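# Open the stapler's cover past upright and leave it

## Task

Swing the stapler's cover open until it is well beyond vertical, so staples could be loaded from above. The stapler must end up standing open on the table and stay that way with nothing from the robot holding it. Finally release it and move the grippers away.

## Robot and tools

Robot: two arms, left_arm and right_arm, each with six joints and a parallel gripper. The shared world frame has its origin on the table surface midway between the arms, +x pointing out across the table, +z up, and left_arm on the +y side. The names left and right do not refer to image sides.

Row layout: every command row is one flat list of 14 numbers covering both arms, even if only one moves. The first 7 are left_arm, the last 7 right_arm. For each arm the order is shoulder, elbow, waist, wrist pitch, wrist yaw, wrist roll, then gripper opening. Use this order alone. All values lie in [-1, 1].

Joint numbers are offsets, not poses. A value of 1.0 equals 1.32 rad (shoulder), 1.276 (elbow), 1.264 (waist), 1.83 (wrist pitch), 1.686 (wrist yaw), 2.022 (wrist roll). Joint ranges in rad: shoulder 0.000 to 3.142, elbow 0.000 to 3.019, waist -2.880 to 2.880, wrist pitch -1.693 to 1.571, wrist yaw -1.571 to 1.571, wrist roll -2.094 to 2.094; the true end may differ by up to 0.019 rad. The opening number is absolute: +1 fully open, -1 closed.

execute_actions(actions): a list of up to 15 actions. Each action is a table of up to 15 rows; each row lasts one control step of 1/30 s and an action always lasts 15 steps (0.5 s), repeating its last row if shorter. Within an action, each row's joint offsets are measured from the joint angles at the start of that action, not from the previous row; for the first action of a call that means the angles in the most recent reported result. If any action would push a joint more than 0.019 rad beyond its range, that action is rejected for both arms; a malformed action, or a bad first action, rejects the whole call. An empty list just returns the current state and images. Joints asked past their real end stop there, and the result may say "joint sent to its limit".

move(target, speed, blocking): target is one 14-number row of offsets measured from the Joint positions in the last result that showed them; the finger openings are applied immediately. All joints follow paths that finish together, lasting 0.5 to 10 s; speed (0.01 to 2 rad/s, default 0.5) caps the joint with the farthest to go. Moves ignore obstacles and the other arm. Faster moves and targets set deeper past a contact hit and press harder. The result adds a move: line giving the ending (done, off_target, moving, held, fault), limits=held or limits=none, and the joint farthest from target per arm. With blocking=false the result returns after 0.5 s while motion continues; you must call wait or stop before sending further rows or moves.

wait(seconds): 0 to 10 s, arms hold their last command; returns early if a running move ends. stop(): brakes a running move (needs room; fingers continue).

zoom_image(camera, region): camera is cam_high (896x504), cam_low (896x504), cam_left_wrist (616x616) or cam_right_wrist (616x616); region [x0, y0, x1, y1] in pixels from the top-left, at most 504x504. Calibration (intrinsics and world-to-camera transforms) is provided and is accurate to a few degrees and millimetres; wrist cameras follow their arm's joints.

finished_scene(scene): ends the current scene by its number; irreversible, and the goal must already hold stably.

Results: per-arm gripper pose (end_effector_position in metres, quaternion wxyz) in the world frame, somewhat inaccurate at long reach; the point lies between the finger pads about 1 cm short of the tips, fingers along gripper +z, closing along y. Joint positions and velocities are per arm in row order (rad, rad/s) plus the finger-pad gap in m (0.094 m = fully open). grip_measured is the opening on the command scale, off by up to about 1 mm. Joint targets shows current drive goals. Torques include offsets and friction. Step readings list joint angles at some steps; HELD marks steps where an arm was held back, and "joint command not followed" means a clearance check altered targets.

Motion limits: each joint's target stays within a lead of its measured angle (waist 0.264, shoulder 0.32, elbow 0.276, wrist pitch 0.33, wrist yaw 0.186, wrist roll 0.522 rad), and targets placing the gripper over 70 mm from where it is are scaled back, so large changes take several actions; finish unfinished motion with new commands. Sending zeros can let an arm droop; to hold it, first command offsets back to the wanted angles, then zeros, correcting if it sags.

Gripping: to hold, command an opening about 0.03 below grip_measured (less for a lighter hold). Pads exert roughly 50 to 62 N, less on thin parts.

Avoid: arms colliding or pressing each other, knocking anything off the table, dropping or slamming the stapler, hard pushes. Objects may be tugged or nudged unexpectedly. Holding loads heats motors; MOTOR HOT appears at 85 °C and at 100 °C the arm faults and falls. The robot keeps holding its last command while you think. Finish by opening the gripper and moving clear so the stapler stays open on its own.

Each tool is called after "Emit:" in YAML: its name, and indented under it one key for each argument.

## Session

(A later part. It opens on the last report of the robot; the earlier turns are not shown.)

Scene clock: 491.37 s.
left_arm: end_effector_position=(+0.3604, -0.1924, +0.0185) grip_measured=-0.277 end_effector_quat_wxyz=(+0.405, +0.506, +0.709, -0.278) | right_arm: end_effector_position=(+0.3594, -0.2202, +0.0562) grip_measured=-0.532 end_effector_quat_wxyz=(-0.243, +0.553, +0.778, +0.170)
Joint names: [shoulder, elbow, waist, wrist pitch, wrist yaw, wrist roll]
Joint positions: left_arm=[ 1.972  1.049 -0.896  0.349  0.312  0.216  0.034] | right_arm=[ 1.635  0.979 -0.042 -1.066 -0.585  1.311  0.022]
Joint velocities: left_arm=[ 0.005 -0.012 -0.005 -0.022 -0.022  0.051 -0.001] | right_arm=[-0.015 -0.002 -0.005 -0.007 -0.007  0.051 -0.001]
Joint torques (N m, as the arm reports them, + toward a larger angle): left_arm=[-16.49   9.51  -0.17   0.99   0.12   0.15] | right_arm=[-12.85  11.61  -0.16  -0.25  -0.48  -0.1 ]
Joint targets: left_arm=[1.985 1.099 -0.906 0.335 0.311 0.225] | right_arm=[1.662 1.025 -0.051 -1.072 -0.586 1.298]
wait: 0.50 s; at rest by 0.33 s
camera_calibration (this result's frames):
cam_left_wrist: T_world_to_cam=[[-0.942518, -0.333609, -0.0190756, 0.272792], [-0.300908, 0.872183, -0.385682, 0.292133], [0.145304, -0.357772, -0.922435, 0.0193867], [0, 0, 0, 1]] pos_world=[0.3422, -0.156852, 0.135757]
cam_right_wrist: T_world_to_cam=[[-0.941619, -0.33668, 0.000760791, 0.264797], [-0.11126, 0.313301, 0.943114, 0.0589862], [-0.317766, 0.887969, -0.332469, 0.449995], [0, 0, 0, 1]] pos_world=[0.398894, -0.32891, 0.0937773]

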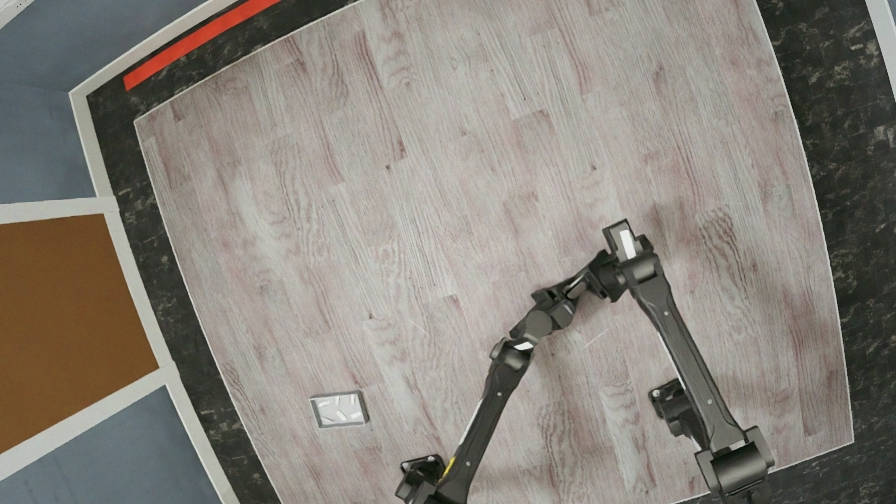

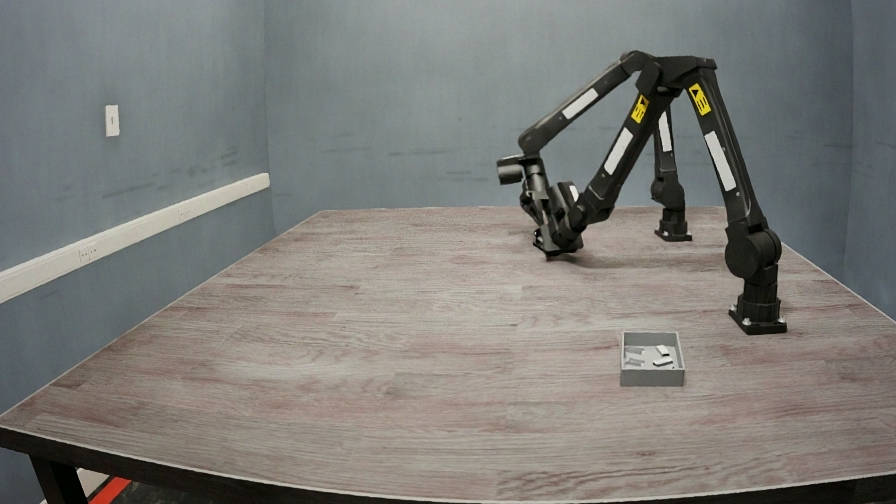

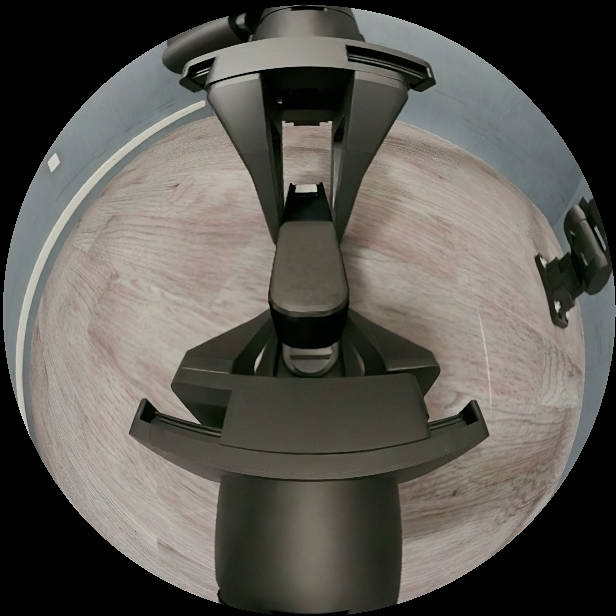

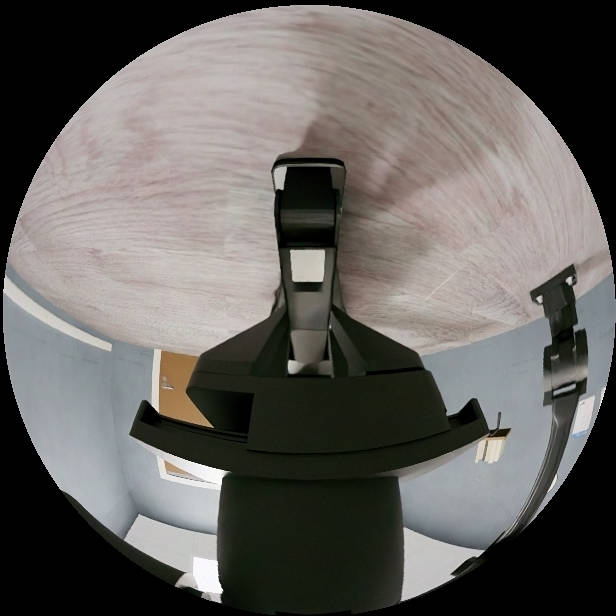

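Emit:
execute_actions:
  actions:
    - [[0.0098,0.0392,-0.0079,-0.0077,-0.0006,0.0045,-0.295,0.0236,0.0383,-0.0111,-0.0077,-0.0080,-0.0109,-0.55],[0.0098,0.0392,-0.0079,-0.0077,-0.0006,0.0045,-0.295,0.0267,0.0406,-0.0151,-0.0120,-0.0148,-0.0158,-0.55],[0.0098,0.0392,-0.0079,-0.0077,-0.0006,0.0045,-0.295,0.0298,0.0428,-0.0190,-0.0164,-0.0215,-0.0208,-0.55],[0.0098,0.0392,-0.0079,-0.0077,-0.0006,0.0045,-0.295,0.0329,0.0451,-0.0230,-0.0208,-0.0283,-0.0257,-0.55],[0.0098,0.0392,-0.0079,-0.0077,-0.0006,0.0045,-0.295,0.0360,0.0474,-0.0270,-0.0252,-0.0351,-0.0306,-0.55],[0.0098,0.0392,-0.0079,-0.0077,-0.0006,0.0045,-0.295,0.0391,0.0496,-0.0310,-0.0296,-0.0419,-0.0356,-0.55],[0.0098,0.0392,-0.0079,-0.0077,-0.0006,0.0045,-0.295,0.0422,0.0519,-0.0349,-0.0339,-0.0487,-0.0405,-0.55],[0.0098,0.0392,-0.0079,-0.0077,-0.0006,0.0045,-0.295,0.0453,0.0541,-0.0389,-0.0383,-0.0555,-0.0455,-0.55],[0.0098,0.0392,-0.0079,-0.0077,-0.0006,0.0045,-0.295,0.0484,0.0564,-0.0429,-0.0427,-0.0623,-0.0504,-0.55],[0.0098,0.0392,-0.0079,-0.0077,-0.0006,0.0045,-0.295,0.0515,0.0587,-0.0468,-0.0471,-0.0690,-0.0554,-0.55],[0.0098,0.0392,-0.0079,-0.0077,-0.0006,0.0045,-0.295,0.0546,0.0609,-0.0508,-0.0514,-0.0758,-0.0603,-0.55],[0.0098,0.0392,-0.0079,-0.0077,-0.0006,0.0045,-0.295,0.0577,0.0632,-0.0548,-0.0558,-0.0826,-0.0652,-0.55],[0.0098,0.0392,-0.0079,-0.0077,-0.0006,0.0045,-0.295,0.0608,0.0655,-0.0588,-0.0602,-0.0894,-0.0702,-0.55],[0.0098,0.0392,-0.0079,-0.0077,-0.0006,0.0045,-0.295,0.0639,0.0677,-0.0627,-0.0646,-0.0962,-0.0751,-0.55],[0.0098,0.0392,-0.0079,-0.0077,-0.0006,0.0045,-0.295,0.0670,0.0700,-0.0667,-0.0690,-0.1030,-0.0801,-0.55]]

Emit:
wait:
  seconds: 0.5

Scene clock: 522.30 s.
left_arm: end_effector_position=(+0.3604, -0.1924, +0.0185) grip_measured=-0.277 end_effector_quat_wxyz=(+0.405, +0.506, +0.709, -0.278) | right_arm: end_effector_position=(+0.3613, -0.2243, +0.0665) grip_measured=-0.532 end_effector_quat_wxyz=(-0.311, +0.539, +0.752, +0.216)
Joint names: [shoulder, elbow, waist, wrist pitch, wrist yaw, wrist roll]
Joint positions: left_arm=[ 1.972  1.049 -0.896  0.349  0.312  0.216  0.034] | right_arm=[ 1.69   1.016 -0.108 -1.17  -0.738  1.191  0.022]
Joint velocities: left_arm=[-0.005 -0.002 -0.015 -0.002 -0.022 -0.007 -0.001] | right_arm=[ 0.103  0.061 -0.142 -0.232 -0.315 -0.315 -0.   ]
Joint torques (N m, as the arm reports them, + toward a larger angle): left_arm=[-16.52   9.48  -0.28   1.05   0.1    0.14] | right_arm=[-13.57  11.49  -0.5   -0.38  -0.91   0.05]
Joint targets: left_arm=[1.985 1.099 -0.906 0.335 0.311 0.225] | right_arm=[1.724 1.068 -0.126 -1.192 -0.758 1.149]
Step readings (joint positions):
0: left_arm=[1.972 1.049 -0.896 0.349 0.312 0.216] | right_arm=[1.635 0.979 -0.042 -1.066 -0.585 1.311]
1: left_arm=[1.972 1.049 -0.896 0.349 0.312 0.216] | right_arm=[1.635 0.979 -0.042 -1.066 -0.586 1.309]
2: left_arm=[1.972 1.049 -0.896 0.349 0.312 0.216] | right_arm=[1.637 0.980 -0.044 -1.070 -0.591 1.306]
4: left_arm=[1.972 1.049 -0.896 0.349 0.312 0.216] | right_arm=[1.643 0.985 -0.052 -1.082 -0.611 1.294]
8: left_arm=[1.972 1.049 -0.896 0.349 0.312 0.216] | right_arm=[1.660 0.997 -0.074 -1.113 -0.659 1.259]
15: Joint positions above
camera_calibration (this result's frames):
cam_left_wrist: T_world_to_cam=[[-0.942518, -0.333609, -0.0190756, 0.272792], [-0.300908, 0.872183, -0.385682, 0.292133], [0.145304, -0.357772, -0.922435, 0.0193867], [0, 0, 0, 1]] pos_world=[0.3422, -0.156852, 0.135757]
cam_right_wrist: T_world_to_cam=[[-0.943271, -0.331992, 0.00464159, 0.266548], [-0.0494832, 0.15439, 0.98677, -0.0101094], [-0.328316, 0.930562, -0.16206, 0.459672], [0, 0, 0, 1]] pos_world=[0.401844, -0.337701, 0.0832328]

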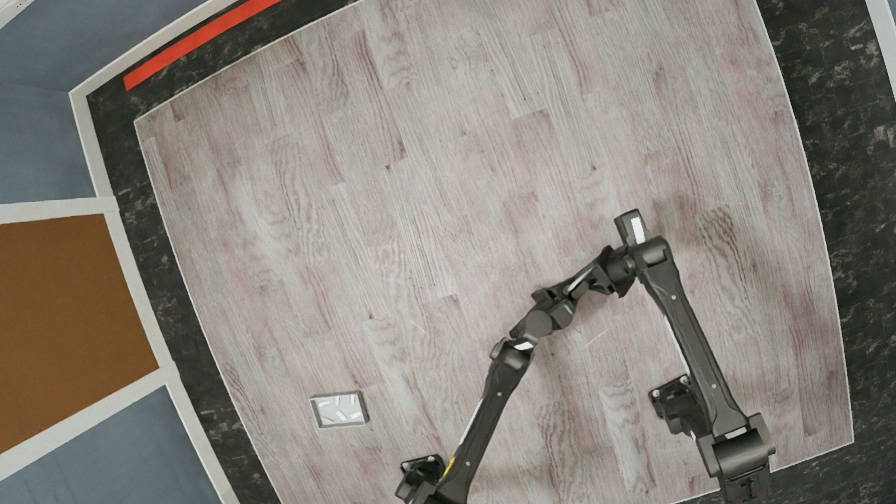

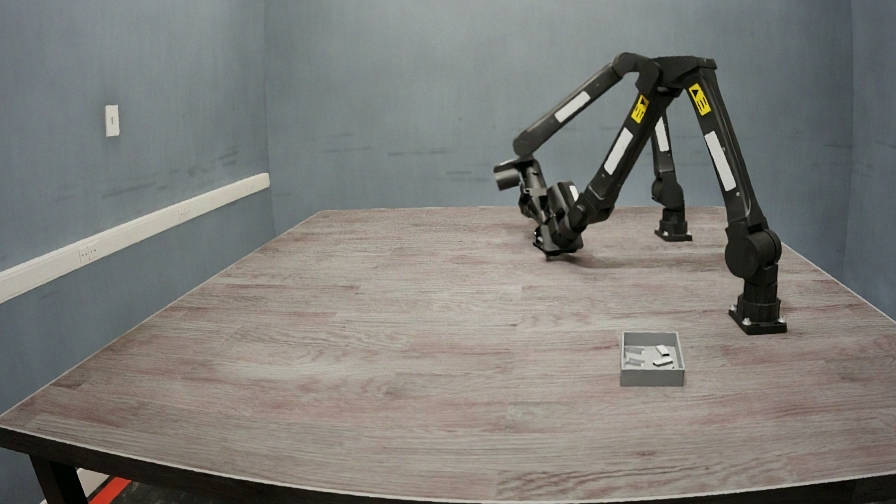

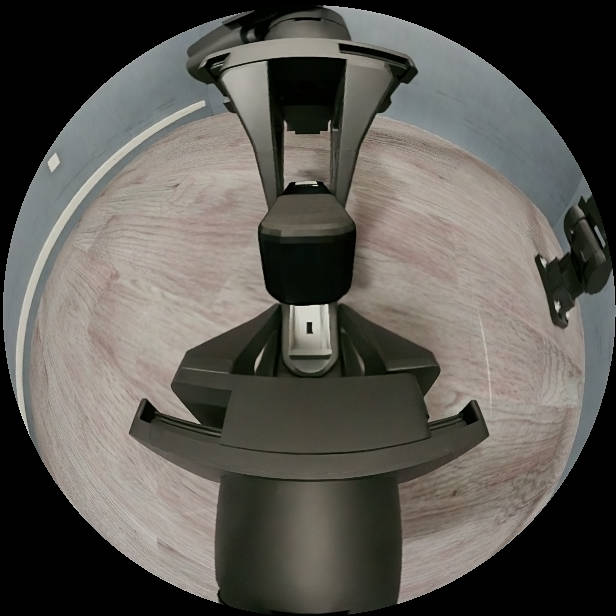

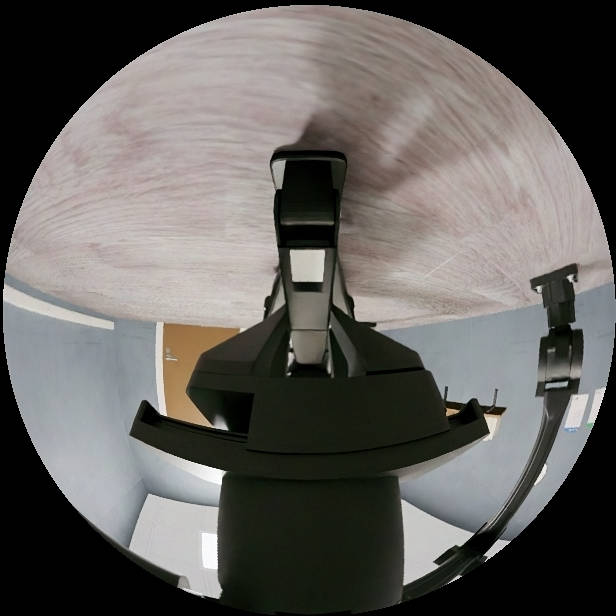

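Scene clock: 522.80 s.
left_arm: end_effector_position=(+0.3604, -0.1924, +0.0185) grip_measured=-0.277 end_effector_quat_wxyz=(+0.405, +0.506, +0.709, -0.278) | right_arm: end_effector_position=(+0.3612, -0.2250, +0.0677) grip_measured=-0.532 end_effector_quat_wxyz=(-0.320, +0.534, +0.751, +0.222)
Joint names: [shoulder, elbow, waist, wrist pitch, wrist yaw, wrist roll]
Joint positions: left_arm=[ 1.972  1.049 -0.896  0.349  0.312  0.216  0.034] | right_arm=[ 1.698  1.021 -0.115 -1.187 -0.755  1.166  0.022]
Joint velocities: left_arm=[-0.024 -0.007 -0.005  0.002  0.037 -0.051 -0.   ] | right_arm=[0.005 0.007 0.005 0.007 0.022 0.007 0.   ]
Joint torques (N m, as the arm reports them, + toward a larger angle): left_arm=[-16.69   9.53  -0.1    1.01   0.09   0.16] | right_arm=[-13.62  11.3   -0.25  -0.44  -0.64  -0.15]
Joint targets: left_arm=[1.985 1.099 -0.906 0.335 0.311 0.224] | right_arm=[1.724 1.068 -0.126 -1.192 -0.758 1.149]
wait: 0.50 s; at rest by 0.33 s
camera_calibration (this result's frames):
cam_left_wrist: T_world_to_cam=[[-0.942578, -0.333421, -0.019402, 0.272856], [-0.300618, 0.872286, -0.385676, 0.292048], [0.145517, -0.357697, -0.92243, 0.0193245], [0, 0, 0, 1]] pos_world=[0.342171, -0.156862, 0.135756]
cam_right_wrist: T_world_to_cam=[[-0.941512, -0.336976, 0.00168864, 0.264658], [-0.0456794, 0.13259, 0.990118, -0.0177555], [-0.33387, 0.93213, -0.140228, 0.461349], [0, 0, 0, 1]] pos_world=[0.402398, -0.3385, 0.081827]

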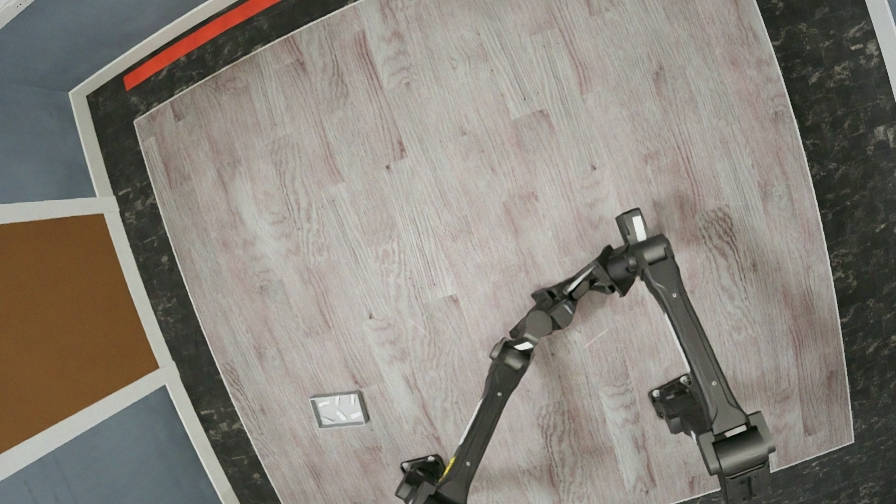

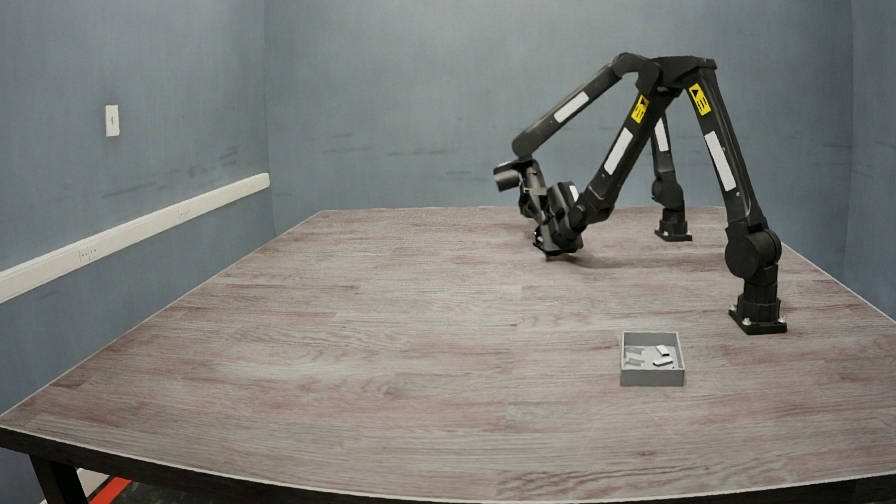

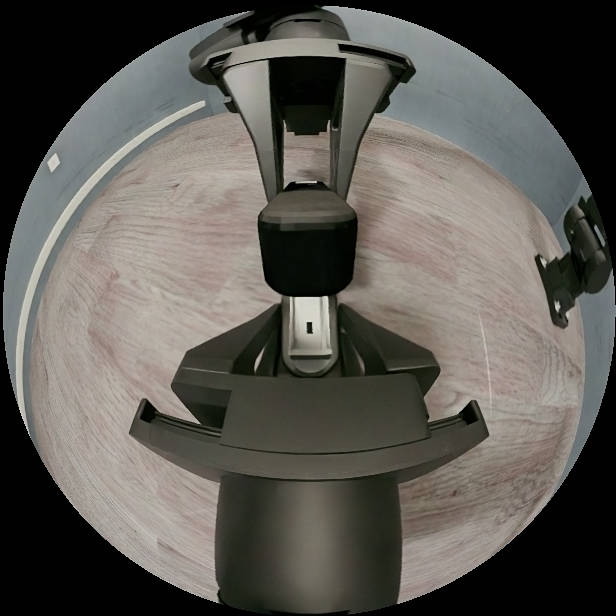

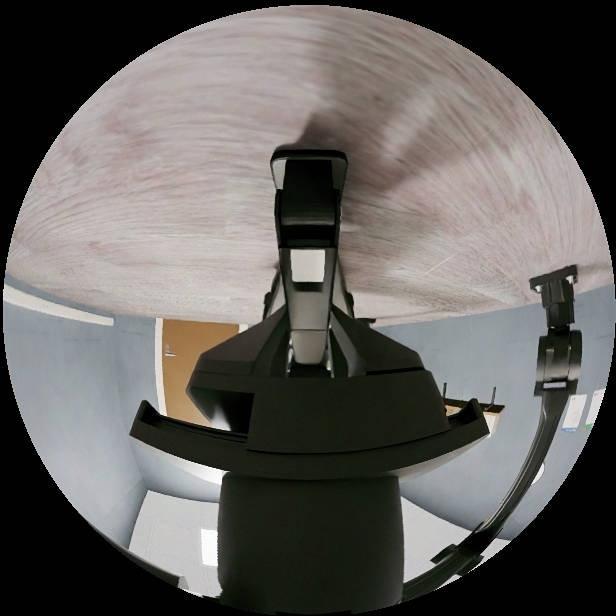

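Emit:
execute_actions:
  actions:
    - [[0.0098,0.0392,-0.0079,-0.0077,-0.0006,0.0045,-0.295,0.0242,0.0397,-0.0123,-0.0091,-0.0078,-0.0146,-0.55],[0.0098,0.0392,-0.0079,-0.0077,-0.0006,0.0045,-0.295,0.0286,0.0426,-0.0159,-0.0155,-0.0138,-0.0213,-0.55],[0.0098,0.0392,-0.0079,-0.0077,-0.0006,0.0045,-0.295,0.0331,0.0455,-0.0195,-0.0219,-0.0198,-0.0281,-0.55],[0.0098,0.0392,-0.0079,-0.0077,-0.0006,0.0045,-0.295,0.0375,0.0485,-0.0232,-0.0283,-0.0257,-0.0348,-0.55],[0.0098,0.0392,-0.0079,-0.0077,-0.0006,0.0045,-0.295,0.0420,0.0514,-0.0268,-0.0347,-0.0317,-0.0415,-0.55],[0.0098,0.0392,-0.0079,-0.0077,-0.0006,0.0045,-0.295,0.0465,0.0543,-0.0304,-0.0411,-0.0377,-0.0482,-0.55],[0.0098,0.0392,-0.0079,-0.0077,-0.0006,0.0045,-0.295,0.0509,0.0572,-0.0340,-0.0475,-0.0437,-0.0549,-0.55],[0.0098,0.0392,-0.0079,-0.0077,-0.0006,0.0045,-0.295,0.0554,0.0601,-0.0376,-0.0539,-0.0497,-0.0616,-0.55],[0.0098,0.0392,-0.0079,-0.0077,-0.0006,0.0045,-0.295,0.0598,0.0630,-0.0412,-0.0603,-0.0557,-0.0684,-0.55],[0.0098,0.0392,-0.0079,-0.0077,-0.0006,0.0045,-0.295,0.0643,0.0659,-0.0448,-0.0667,-0.0617,-0.0751,-0.55],[0.0098,0.0392,-0.0079,-0.0077,-0.0006,0.0045,-0.295,0.0688,0.0688,-0.0484,-0.0731,-0.0677,-0.0818,-0.55],[0.0098,0.0392,-0.0079,-0.0077,-0.0006,0.0045,-0.295,0.0732,0.0717,-0.0521,-0.0794,-0.0737,-0.0885,-0.55],[0.0098,0.0392,-0.0079,-0.0077,-0.0006,0.0045,-0.295,0.0777,0.0746,-0.0557,-0.0858,-0.0797,-0.0952,-0.55],[0.0098,0.0392,-0.0079,-0.0077,-0.0006,0.0045,-0.295,0.0821,0.0775,-0.0593,-0.0922,-0.0856,-0.1019,-0.55],[0.0098,0.0392,-0.0079,-0.0077,-0.0006,0.0045,-0.295,0.0866,0.0804,-0.0629,-0.0986,-0.0916,-0.1087,-0.55]]
    - [[0.0098,0.0392,-0.0079,-0.0077,-0.0006,0.0045,-0.295,0.0276,0.0439,-0.0170,-0.0169,-0.0116,-0.0215,-0.545],[0.0098,0.0392,-0.0079,-0.0077,-0.0006,0.0045,-0.295,0.0275,0.0457,-0.0188,-0.0196,-0.0107,-0.0231,-0.545],[0.0098,0.0392,-0.0079,-0.0077,-0.0006,0.0045,-0.295,0.0273,0.0475,-0.0206,-0.0224,-0.0098,-0.0246,-0.545],[0.0098,0.0392,-0.0079,-0.0077,-0.0006,0.0045,-0.295,0.0272,0.0493,-0.0224,-0.0251,-0.0089,-0.0262,-0.545],[0.0098,0.0392,-0.0079,-0.0077,-0.0006,0.0045,-0.295,0.0271,0.0511,-0.0242,-0.0278,-0.0080,-0.0278,-0.545],[0.0098,0.0392,-0.0079,-0.0077,-0.0006,0.0045,-0.295,0.0270,0.0529,-0.0259,-0.0305,-0.0071,-0.0293,-0.545],[0.0098,0.0392,-0.0079,-0.0077,-0.0006,0.0045,-0.295,0.0268,0.0547,-0.0277,-0.0332,-0.0062,-0.0309,-0.545],[0.0098,0.0392,-0.0079,-0.0077,-0.0006,0.0045,-0.295,0.0267,0.0565,-0.0295,-0.0359,-0.0053,-0.0324,-0.545],[0.0098,0.0392,-0.0079,-0.0077,-0.0006,0.0045,-0.295,0.0266,0.0584,-0.0313,-0.0386,-0.0044,-0.0340,-0.545],[0.0098,0.0392,-0.0079,-0.0077,-0.0006,0.0045,-0.295,0.0264,0.0602,-0.0331,-0.0414,-0.0035,-0.0355,-0.545],[0.0098,0.0392,-0.0079,-0.0077,-0.0006,0.0045,-0.295,0.0263,0.0620,-0.0349,-0.0441,-0.0026,-0.0371,-0.545],[0.0098,0.0392,-0.0079,-0.0077,-0.0006,0.0045,-0.295,0.0262,0.0638,-0.0367,-0.0468,-0.0017,-0.0387,-0.545],[0.0098,0.0392,-0.0079,-0.0077,-0.0006,0.0045,-0.295,0.0260,0.0656,-0.0385,-0.0495,-0.0008,-0.0402,-0.545],[0.0098,0.0392,-0.0079,-0.0077,-0.0006,0.0045,-0.295,0.0259,0.0674,-0.0403,-0.0522,0.0001,-0.0418,-0.545],[0.0098,0.0392,-0.0079,-0.0077,-0.0006,0.0045,-0.295,0.0258,0.0692,-0.0421,-0.0549,0.0010,-0.0433,-0.545]]

Emit:
wait:
  seconds: 0.5

Scene clock: 589.37 s.
left_arm: end_effector_position=(+0.3637, -0.1989, +0.0238) grip_measured=-0.277 end_effector_quat_wxyz=(+0.411, +0.506, +0.705, -0.279) | right_arm: end_effector_position=(+0.3674, -0.2399, +0.0867) grip_measured=-0.531 end_effector_quat_wxyz=(-0.397, +0.509, +0.714, +0.272)
Joint names: [shoulder, elbow, waist, wrist pitch, wrist yaw, wrist roll]
Joint positions: left_arm=[ 1.976  1.066 -0.898  0.349  0.312  0.217  0.034] | right_arm=[ 1.791  1.102 -0.199 -1.417 -0.897  0.939  0.022]
Joint velocities: left_arm=[ 0.005  0.037  0.005 -0.007 -0.007  0.081 -0.   ] | right_arm=[-0.015  0.056 -0.044 -0.154 -0.007 -0.037  0.   ]
Joint torques (N m, as the arm reports them, + toward a larger angle): left_arm=[-17.14   8.12   0.17   0.96   0.09   0.16] | right_arm=[-15.35  11.23  -2.04  -0.91  -0.2   -0.04]
Joint targets: left_arm=[1.986 1.099 -0.906 0.335 0.311 0.225] | right_arm=[1.810 1.157 -0.227 -1.438 -0.888 0.918]
Step readings (joint positions; steps 1 to 15: 1st action; 16 to 30: 2nd action):
0: left_arm=[1.972 1.049 -0.896 0.349 0.312 0.216] | right_arm=[1.698 1.021 -0.115 -1.187 -0.755 1.166]
1: left_arm=[1.972 1.049 -0.896 0.349 0.312 0.216] | right_arm=[1.698 1.022 -0.116 -1.189 -0.757 1.164]
2: left_arm=[1.972 1.049 -0.896 0.349 0.312 0.216] | right_arm=[1.700 1.024 -0.117 -1.193 -0.761 1.160]
4: left_arm=[1.972 1.049 -0.896 0.349 0.312 0.216] | right_arm=[1.708 1.030 -0.124 -1.211 -0.778 1.145]
8: left_arm=[1.972 1.049 -0.896 0.349 0.312 0.216] | right_arm=[1.734 1.044 -0.143 -1.255 -0.822 1.097]
15: left_arm=[1.972 1.049 -0.896 0.349 0.312 0.216] | right_arm=[1.775 1.069 -0.174 -1.338 -0.890 1.005]
16: left_arm=[1.972 1.049 -0.896 0.349 0.312 0.216] | right_arm=[1.781 1.072 -0.177 -1.348 -0.898 0.995]
17: left_arm=[1.973 1.050 -0.896 0.349 0.312 0.216] | right_arm=[1.785 1.074 -0.180 -1.356 -0.902 0.987]
19: left_arm=[1.974 1.050 -0.896 0.349 0.312 0.216] | right_arm=[1.788 1.079 -0.182 -1.367 -0.903 0.975]
23: left_arm=[1.976 1.056 -0.896 0.349 0.312 0.217] | right_arm=[1.790 1.087 -0.187 -1.383 -0.902 0.961]
30: Joint positions above
camera_calibration (this result's frames):
cam_left_wrist: T_world_to_cam=[[-0.943374, -0.330768, -0.0252635, 0.274854], [-0.294081, 0.869115, -0.397687, 0.298043], [0.153499, -0.367738, -0.917173, 0.0164666], [0, 0, 0, 1]] pos_world=[0.344411, -0.162066, 0.140575]
cam_right_wrist: T_world_to_cam=[[-0.940785, -0.338911, 0.0078812, 0.26419], [0.0290412, -0.0574094, 0.997928, -0.107921], [-0.337756, 0.939065, 0.0638523, 0.465322], [0, 0, 0, 1]] pos_world=[0.408846, -0.353627, 0.0759033]

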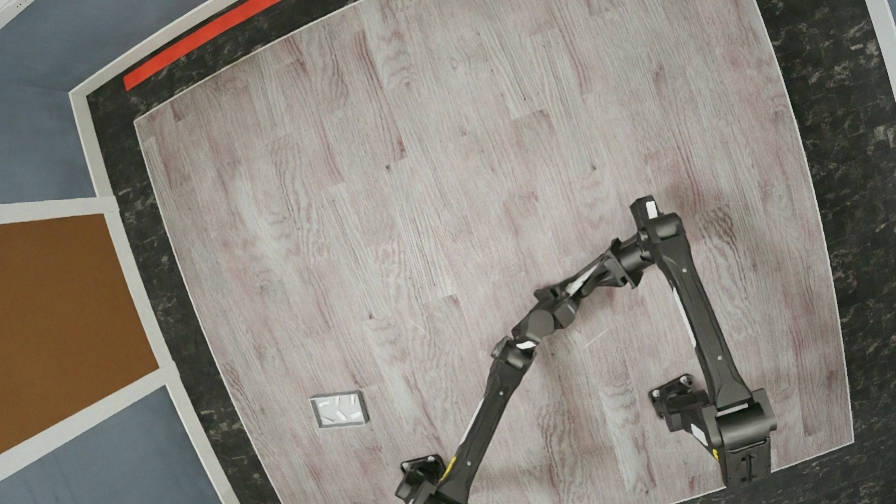

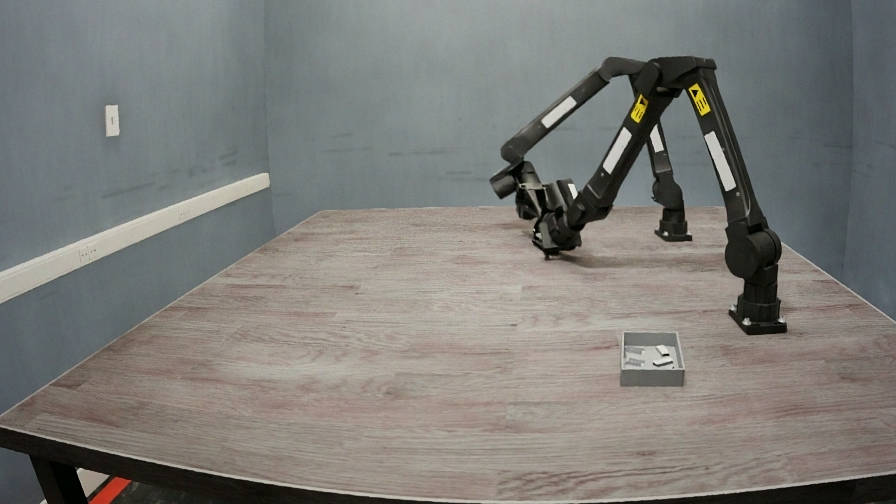

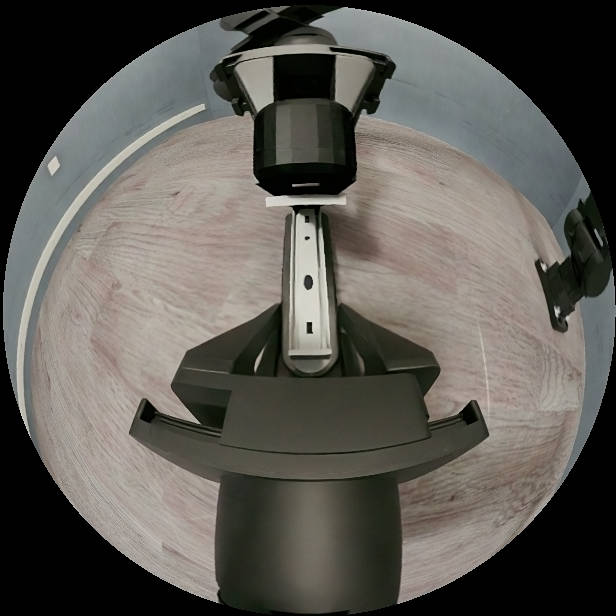

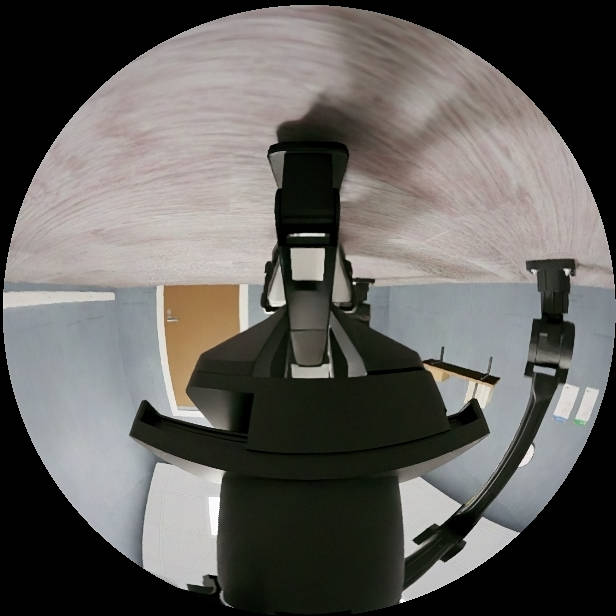

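Scene clock: 589.87 s.
left_arm: end_effector_position=(+0.3640, -0.2005, +0.0253) grip_measured=-0.277 end_effector_quat_wxyz=(+0.412, +0.506, +0.704, -0.280) | right_arm: end_effector_position=(+0.3677, -0.2415, +0.0884) grip_measured=-0.531 end_effector_quat_wxyz=(-0.397, +0.507, +0.714, +0.273)
Joint names: [shoulder, elbow, waist, wrist pitch, wrist yaw, wrist roll]
Joint positions: left_arm=[ 1.976  1.07  -0.9    0.349  0.312  0.217  0.034] | right_arm=[ 1.791  1.106 -0.203 -1.428 -0.897  0.929  0.022]
Joint velocities: left_arm=[ 0.005  0.002  0.005  0.012 -0.007 -0.051  0.   ] | right_arm=[-0.024 -0.007 -0.015  0.007  0.081  0.022  0.   ]
Joint torques (N m, as the arm reports them, + toward a larger angle): left_arm=[-17.15   8.1   -0.07   1.01   0.1    0.16] | right_arm=[-15.32  11.24  -1.3   -1.    -0.19  -0.09]
Joint targets: left_arm=[1.986 1.099 -0.906 0.335 0.311 0.225] | right_arm=[1.810 1.157 -0.227 -1.438 -0.888 0.917]
wait: 0.50 s; at rest by 0.30 s
camera_calibration (this result's frames):
cam_left_wrist: T_world_to_cam=[[-0.943694, -0.329755, -0.0265298, 0.275049], [-0.292188, 0.868416, -0.4006, 0.299344], [0.155139, -0.370292, -0.915869, 0.0160712], [0, 0, 0, 1]] pos_world=[0.344533, -0.163305, 0.141933]
cam_right_wrist: T_world_to_cam=[[-0.940347, -0.340165, 0.00599191, 0.26364], [0.0281273, -0.0601788, 0.997791, -0.110063], [-0.339053, 0.938438, 0.0661569, 0.466966], [0, 0, 0, 1]] pos_world=[0.409335, -0.355162, 0.0773472]

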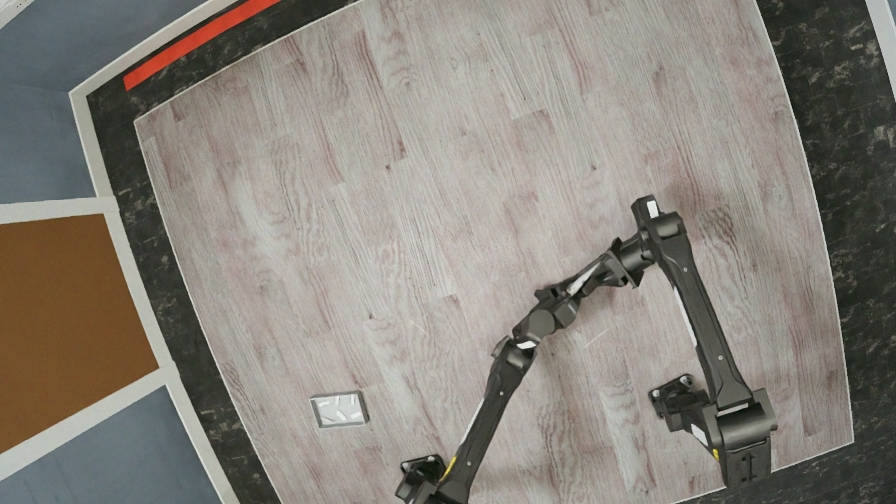

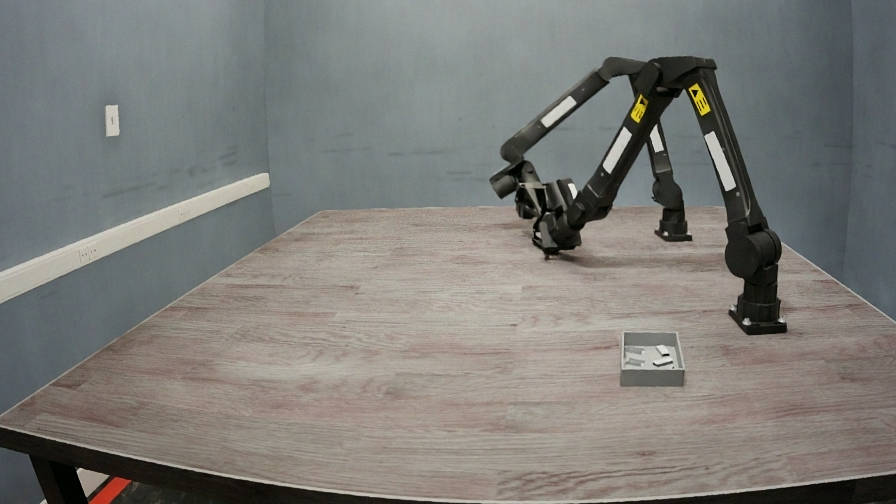

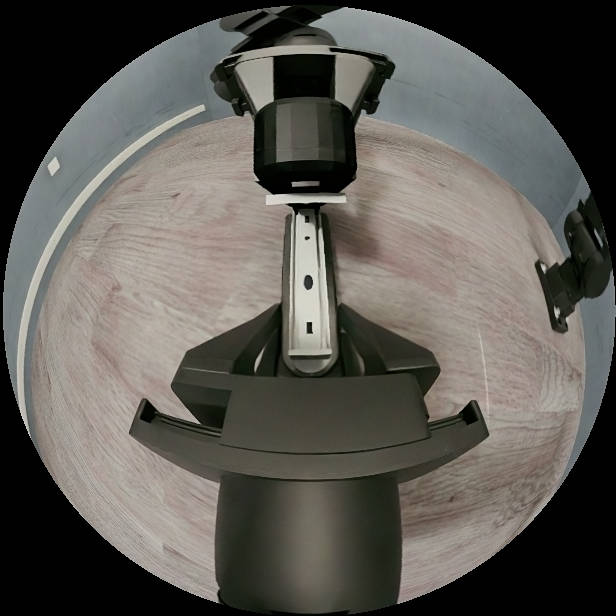

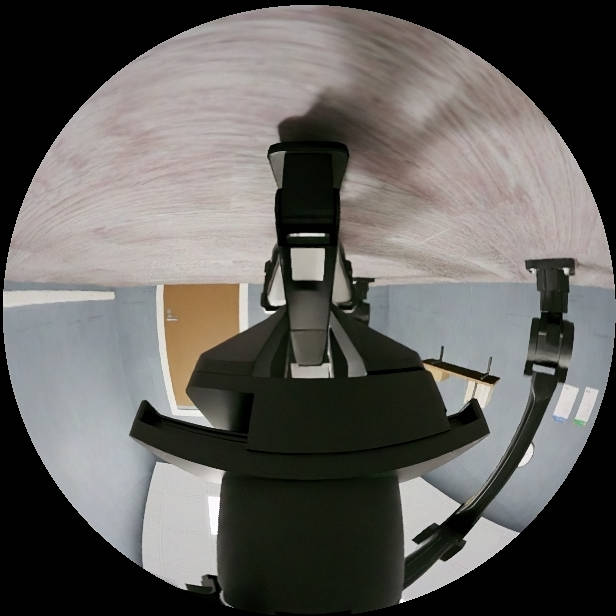

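Emit:
execute_actions:
  actions:
    - [[0.0076,0.015,-0.003,-0.0077,-0.0006,0.004,-0.295,0.0144,0.04,-0.019,-0.0055,0.0053,-0.0059,-0.54],[0.0076,0.008,-0.001,-0.0077,-0.0006,0.004,-0.295,0.0144,0.04,-0.019,-0.0055,0.0053,-0.0059,-0.537],[0.0076,0.001,0.001,-0.0077,-0.0006,0.004,-0.295,0.0144,0.04,-0.019,-0.0055,0.0053,-0.0059,-0.535],[0.0076,-0.005,0.003,-0.0077,-0.0006,0.004,-0.295,0.0144,0.04,-0.019,-0.0055,0.0053,-0.0059,-0.535],[0.0076,-0.007,0.005,-0.0077,-0.0006,0.004,-0.295,0.0144,0.04,-0.019,-0.0055,0.0053,-0.0059,-0.535],[0.0076,-0.009,0.006,-0.0077,-0.0006,0.004,-0.295,0.0144,0.04,-0.019,-0.0055,0.0053,-0.0059,-0.535],[0.0076,-0.011,0.007,-0.0077,-0.0006,0.004,-0.295,0.0144,0.04,-0.019,-0.0055,0.0053,-0.0059,-0.535],[0.0076,-0.013,0.008,-0.0077,-0.0006,0.004,-0.295,0.0144,0.04,-0.019,-0.0055,0.0053,-0.0059,-0.535],[0.0076,-0.015,0.009,-0.0077,-0.0006,0.004,-0.295,0.0144,0.04,-0.019,-0.0055,0.0053,-0.0059,-0.535],[0.0076,-0.017,0.0095,-0.0077,-0.0006,0.004,-0.295,0.0144,0.04,-0.019,-0.0055,0.0053,-0.0059,-0.535],[0.0076,-0.0196,0.0095,-0.0077,-0.0006,0.004,-0.295,0.0144,0.04,-0.019,-0.0055,0.0053,-0.0059,-0.535]]

Emit:
wait:
  seconds: 0.5

Scene clock: 612.27 s.
left_arm: end_effector_position=(+0.3640, -0.2005, +0.0253) grip_measured=-0.277 end_effector_quat_wxyz=(+0.412, +0.506, +0.704, -0.280) | right_arm: end_effector_position=(+0.3677, -0.2415, +0.0883) grip_measured=-0.525 end_effector_quat_wxyz=(-0.397, +0.507, +0.714, +0.273)
Joint names: [shoulder, elbow, waist, wrist pitch, wrist yaw, wrist roll]
Joint positions: left_arm=[ 1.976  1.07  -0.9    0.349  0.312  0.217  0.034] | right_arm=[ 1.791  1.106 -0.203 -1.428 -0.896  0.929  0.022]
Joint velocities: left_arm=[-0.005 -0.007 -0.005 -0.007  0.007 -0.022  0.   ] | right_arm=[-0.015 -0.012 -0.015  0.002  0.051 -0.066 -0.   ]
Joint torques (N m, as the arm reports them, + toward a larger angle): left_arm=[-16.96   4.19   1.51   0.97   0.1    0.15] | right_arm=[-15.39  11.22  -1.36  -1.01  -0.17  -0.09]
Joint targets: left_arm=[1.986 1.045 -0.888 0.335 0.311 0.225] | right_arm=[1.810 1.157 -0.227 -1.438 -0.887 0.917]
Step readings (joint positions):
0: left_arm=[1.976 1.070 -0.900 0.349 0.312 0.217] | right_arm=[1.791 1.106 -0.203 -1.428 -0.897 0.929]
1: left_arm=[1.976 1.070 -0.900 0.349 0.312 0.217] | right_arm=[1.791 1.106 -0.203 -1.428 -0.897 0.929]
2: left_arm=[1.976 1.070 -0.900 0.349 0.312 0.217] | right_arm=[1.791 1.106 -0.203 -1.428 -0.897 0.929]
4: left_arm=[1.976 1.070 -0.900 0.349 0.312 0.217] | right_arm=[1.791 1.106 -0.203 -1.428 -0.896 0.929]
8: left_arm=[1.976 1.070 -0.900 0.349 0.312 0.217] | right_arm=[1.791 1.106 -0.203 -1.428 -0.896 0.929]
15: Joint positions above
camera_calibration (this result's frames):
cam_left_wrist: T_world_to_cam=[[-0.943694, -0.329755, -0.0265298, 0.275049], [-0.292188, 0.868416, -0.4006, 0.299344], [0.155139, -0.370292, -0.915869, 0.0160712], [0, 0, 0, 1]] pos_world=[0.344533, -0.163305, 0.141933]
cam_right_wrist: T_world_to_cam=[[-0.94028, -0.340348, 0.00611558, 0.26352], [0.0281524, -0.0598476, 0.99781, -0.109952], [-0.339237, 0.938393, 0.0658551, 0.46708], [0, 0, 0, 1]] pos_world=[0.409329, -0.355197, 0.0773398]

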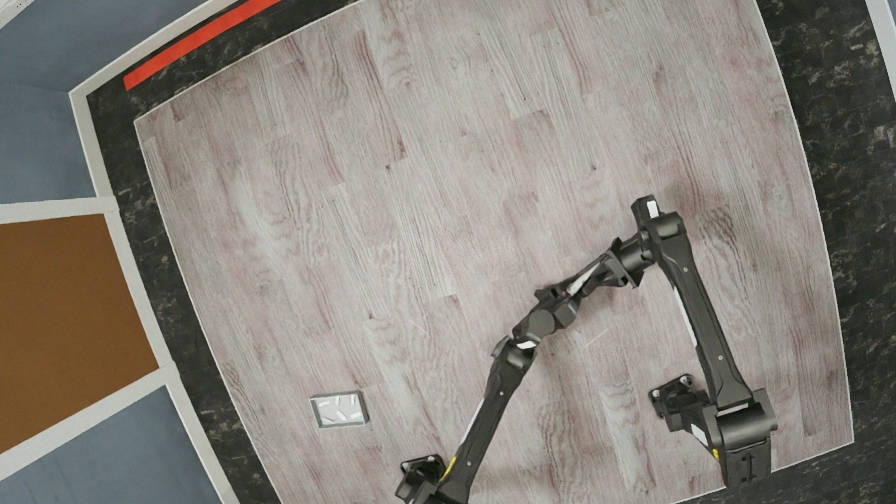

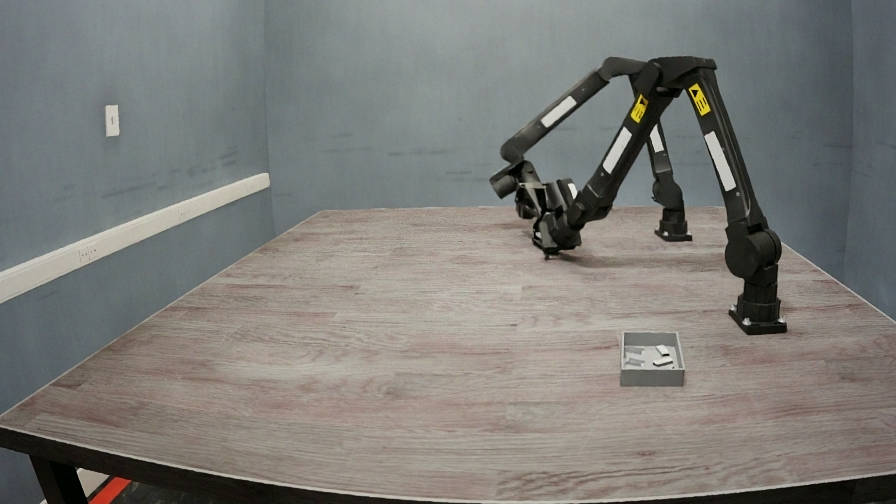

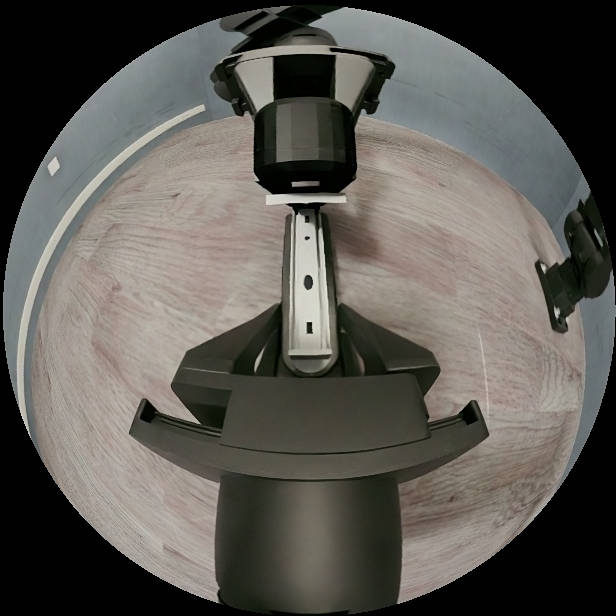

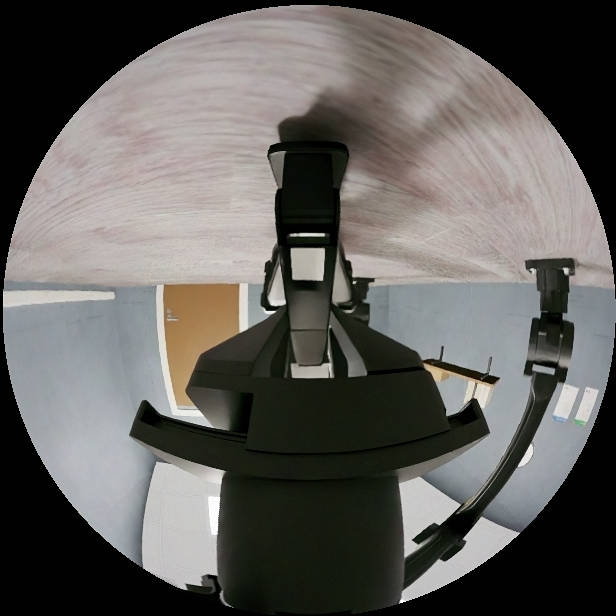

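Scene clock: 612.77 s.
left_arm: end_effector_position=(+0.3640, -0.2005, +0.0253) grip_measured=-0.277 end_effector_quat_wxyz=(+0.412, +0.506, +0.704, -0.280) | right_arm: end_effector_position=(+0.3677, -0.2415, +0.0883) grip_measured=-0.525 end_effector_quat_wxyz=(-0.397, +0.507, +0.714, +0.273)
Joint names: [shoulder, elbow, waist, wrist pitch, wrist yaw, wrist roll]
Joint positions: left_arm=[ 1.976  1.07  -0.9    0.349  0.312  0.217  0.034] | right_arm=[ 1.791  1.106 -0.203 -1.428 -0.896  0.929  0.022]
Joint velocities: left_arm=[-0.015  0.007 -0.005  0.007 -0.007  0.051 -0.   ] | right_arm=[-0.005 -0.007 -0.015  0.012  0.022  0.007 -0.   ]
Joint torques (N m, as the arm reports them, + toward a larger angle): left_arm=[-17.16   4.18   1.17   1.04   0.1    0.15] | right_arm=[-15.39  11.22  -1.32  -1.01  -0.17  -0.09]
Joint targets: left_arm=[1.986 1.045 -0.888 0.335 0.311 0.225] | right_arm=[1.810 1.157 -0.227 -1.438 -0.887 0.917]
wait: 0.50 s; at rest by 0.17 s
camera_calibration (this result's frames):
cam_left_wrist: T_world_to_cam=[[-0.943694, -0.329755, -0.0265298, 0.275049], [-0.292188, 0.868416, -0.4006, 0.299344], [0.155139, -0.370292, -0.915869, 0.0160712], [0, 0, 0, 1]] pos_world=[0.344533, -0.163305, 0.141933]
cam_right_wrist: T_world_to_cam=[[-0.94028, -0.340348, 0.00611558, 0.26352], [0.0281524, -0.0598476, 0.99781, -0.109952], [-0.339237, 0.938393, 0.0658551, 0.46708], [0, 0, 0, 1]] pos_world=[0.409329, -0.355197, 0.0773398]

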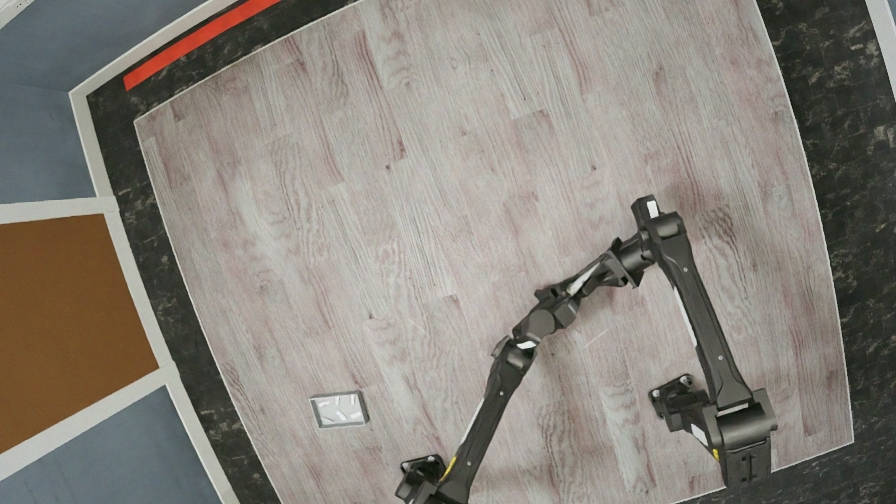

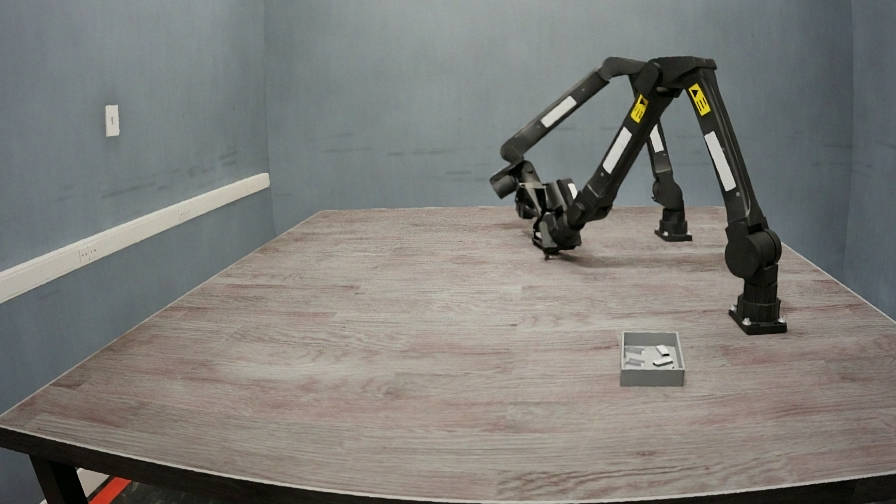

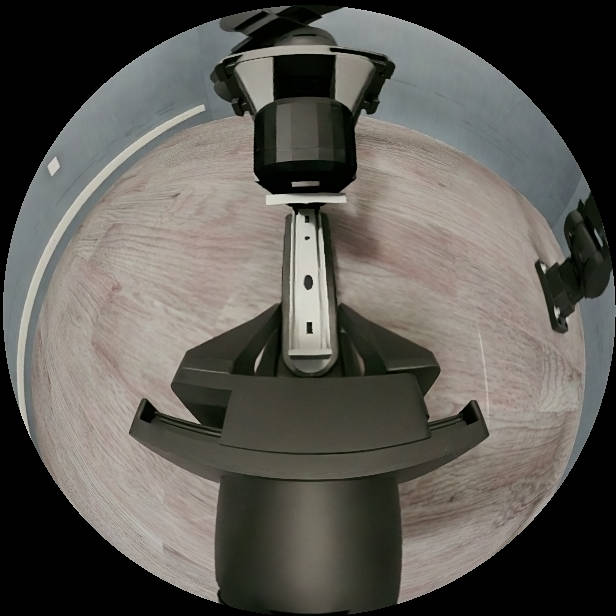

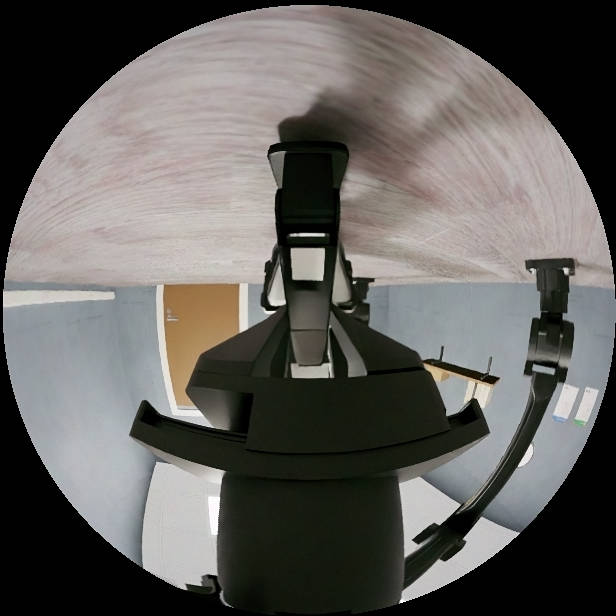

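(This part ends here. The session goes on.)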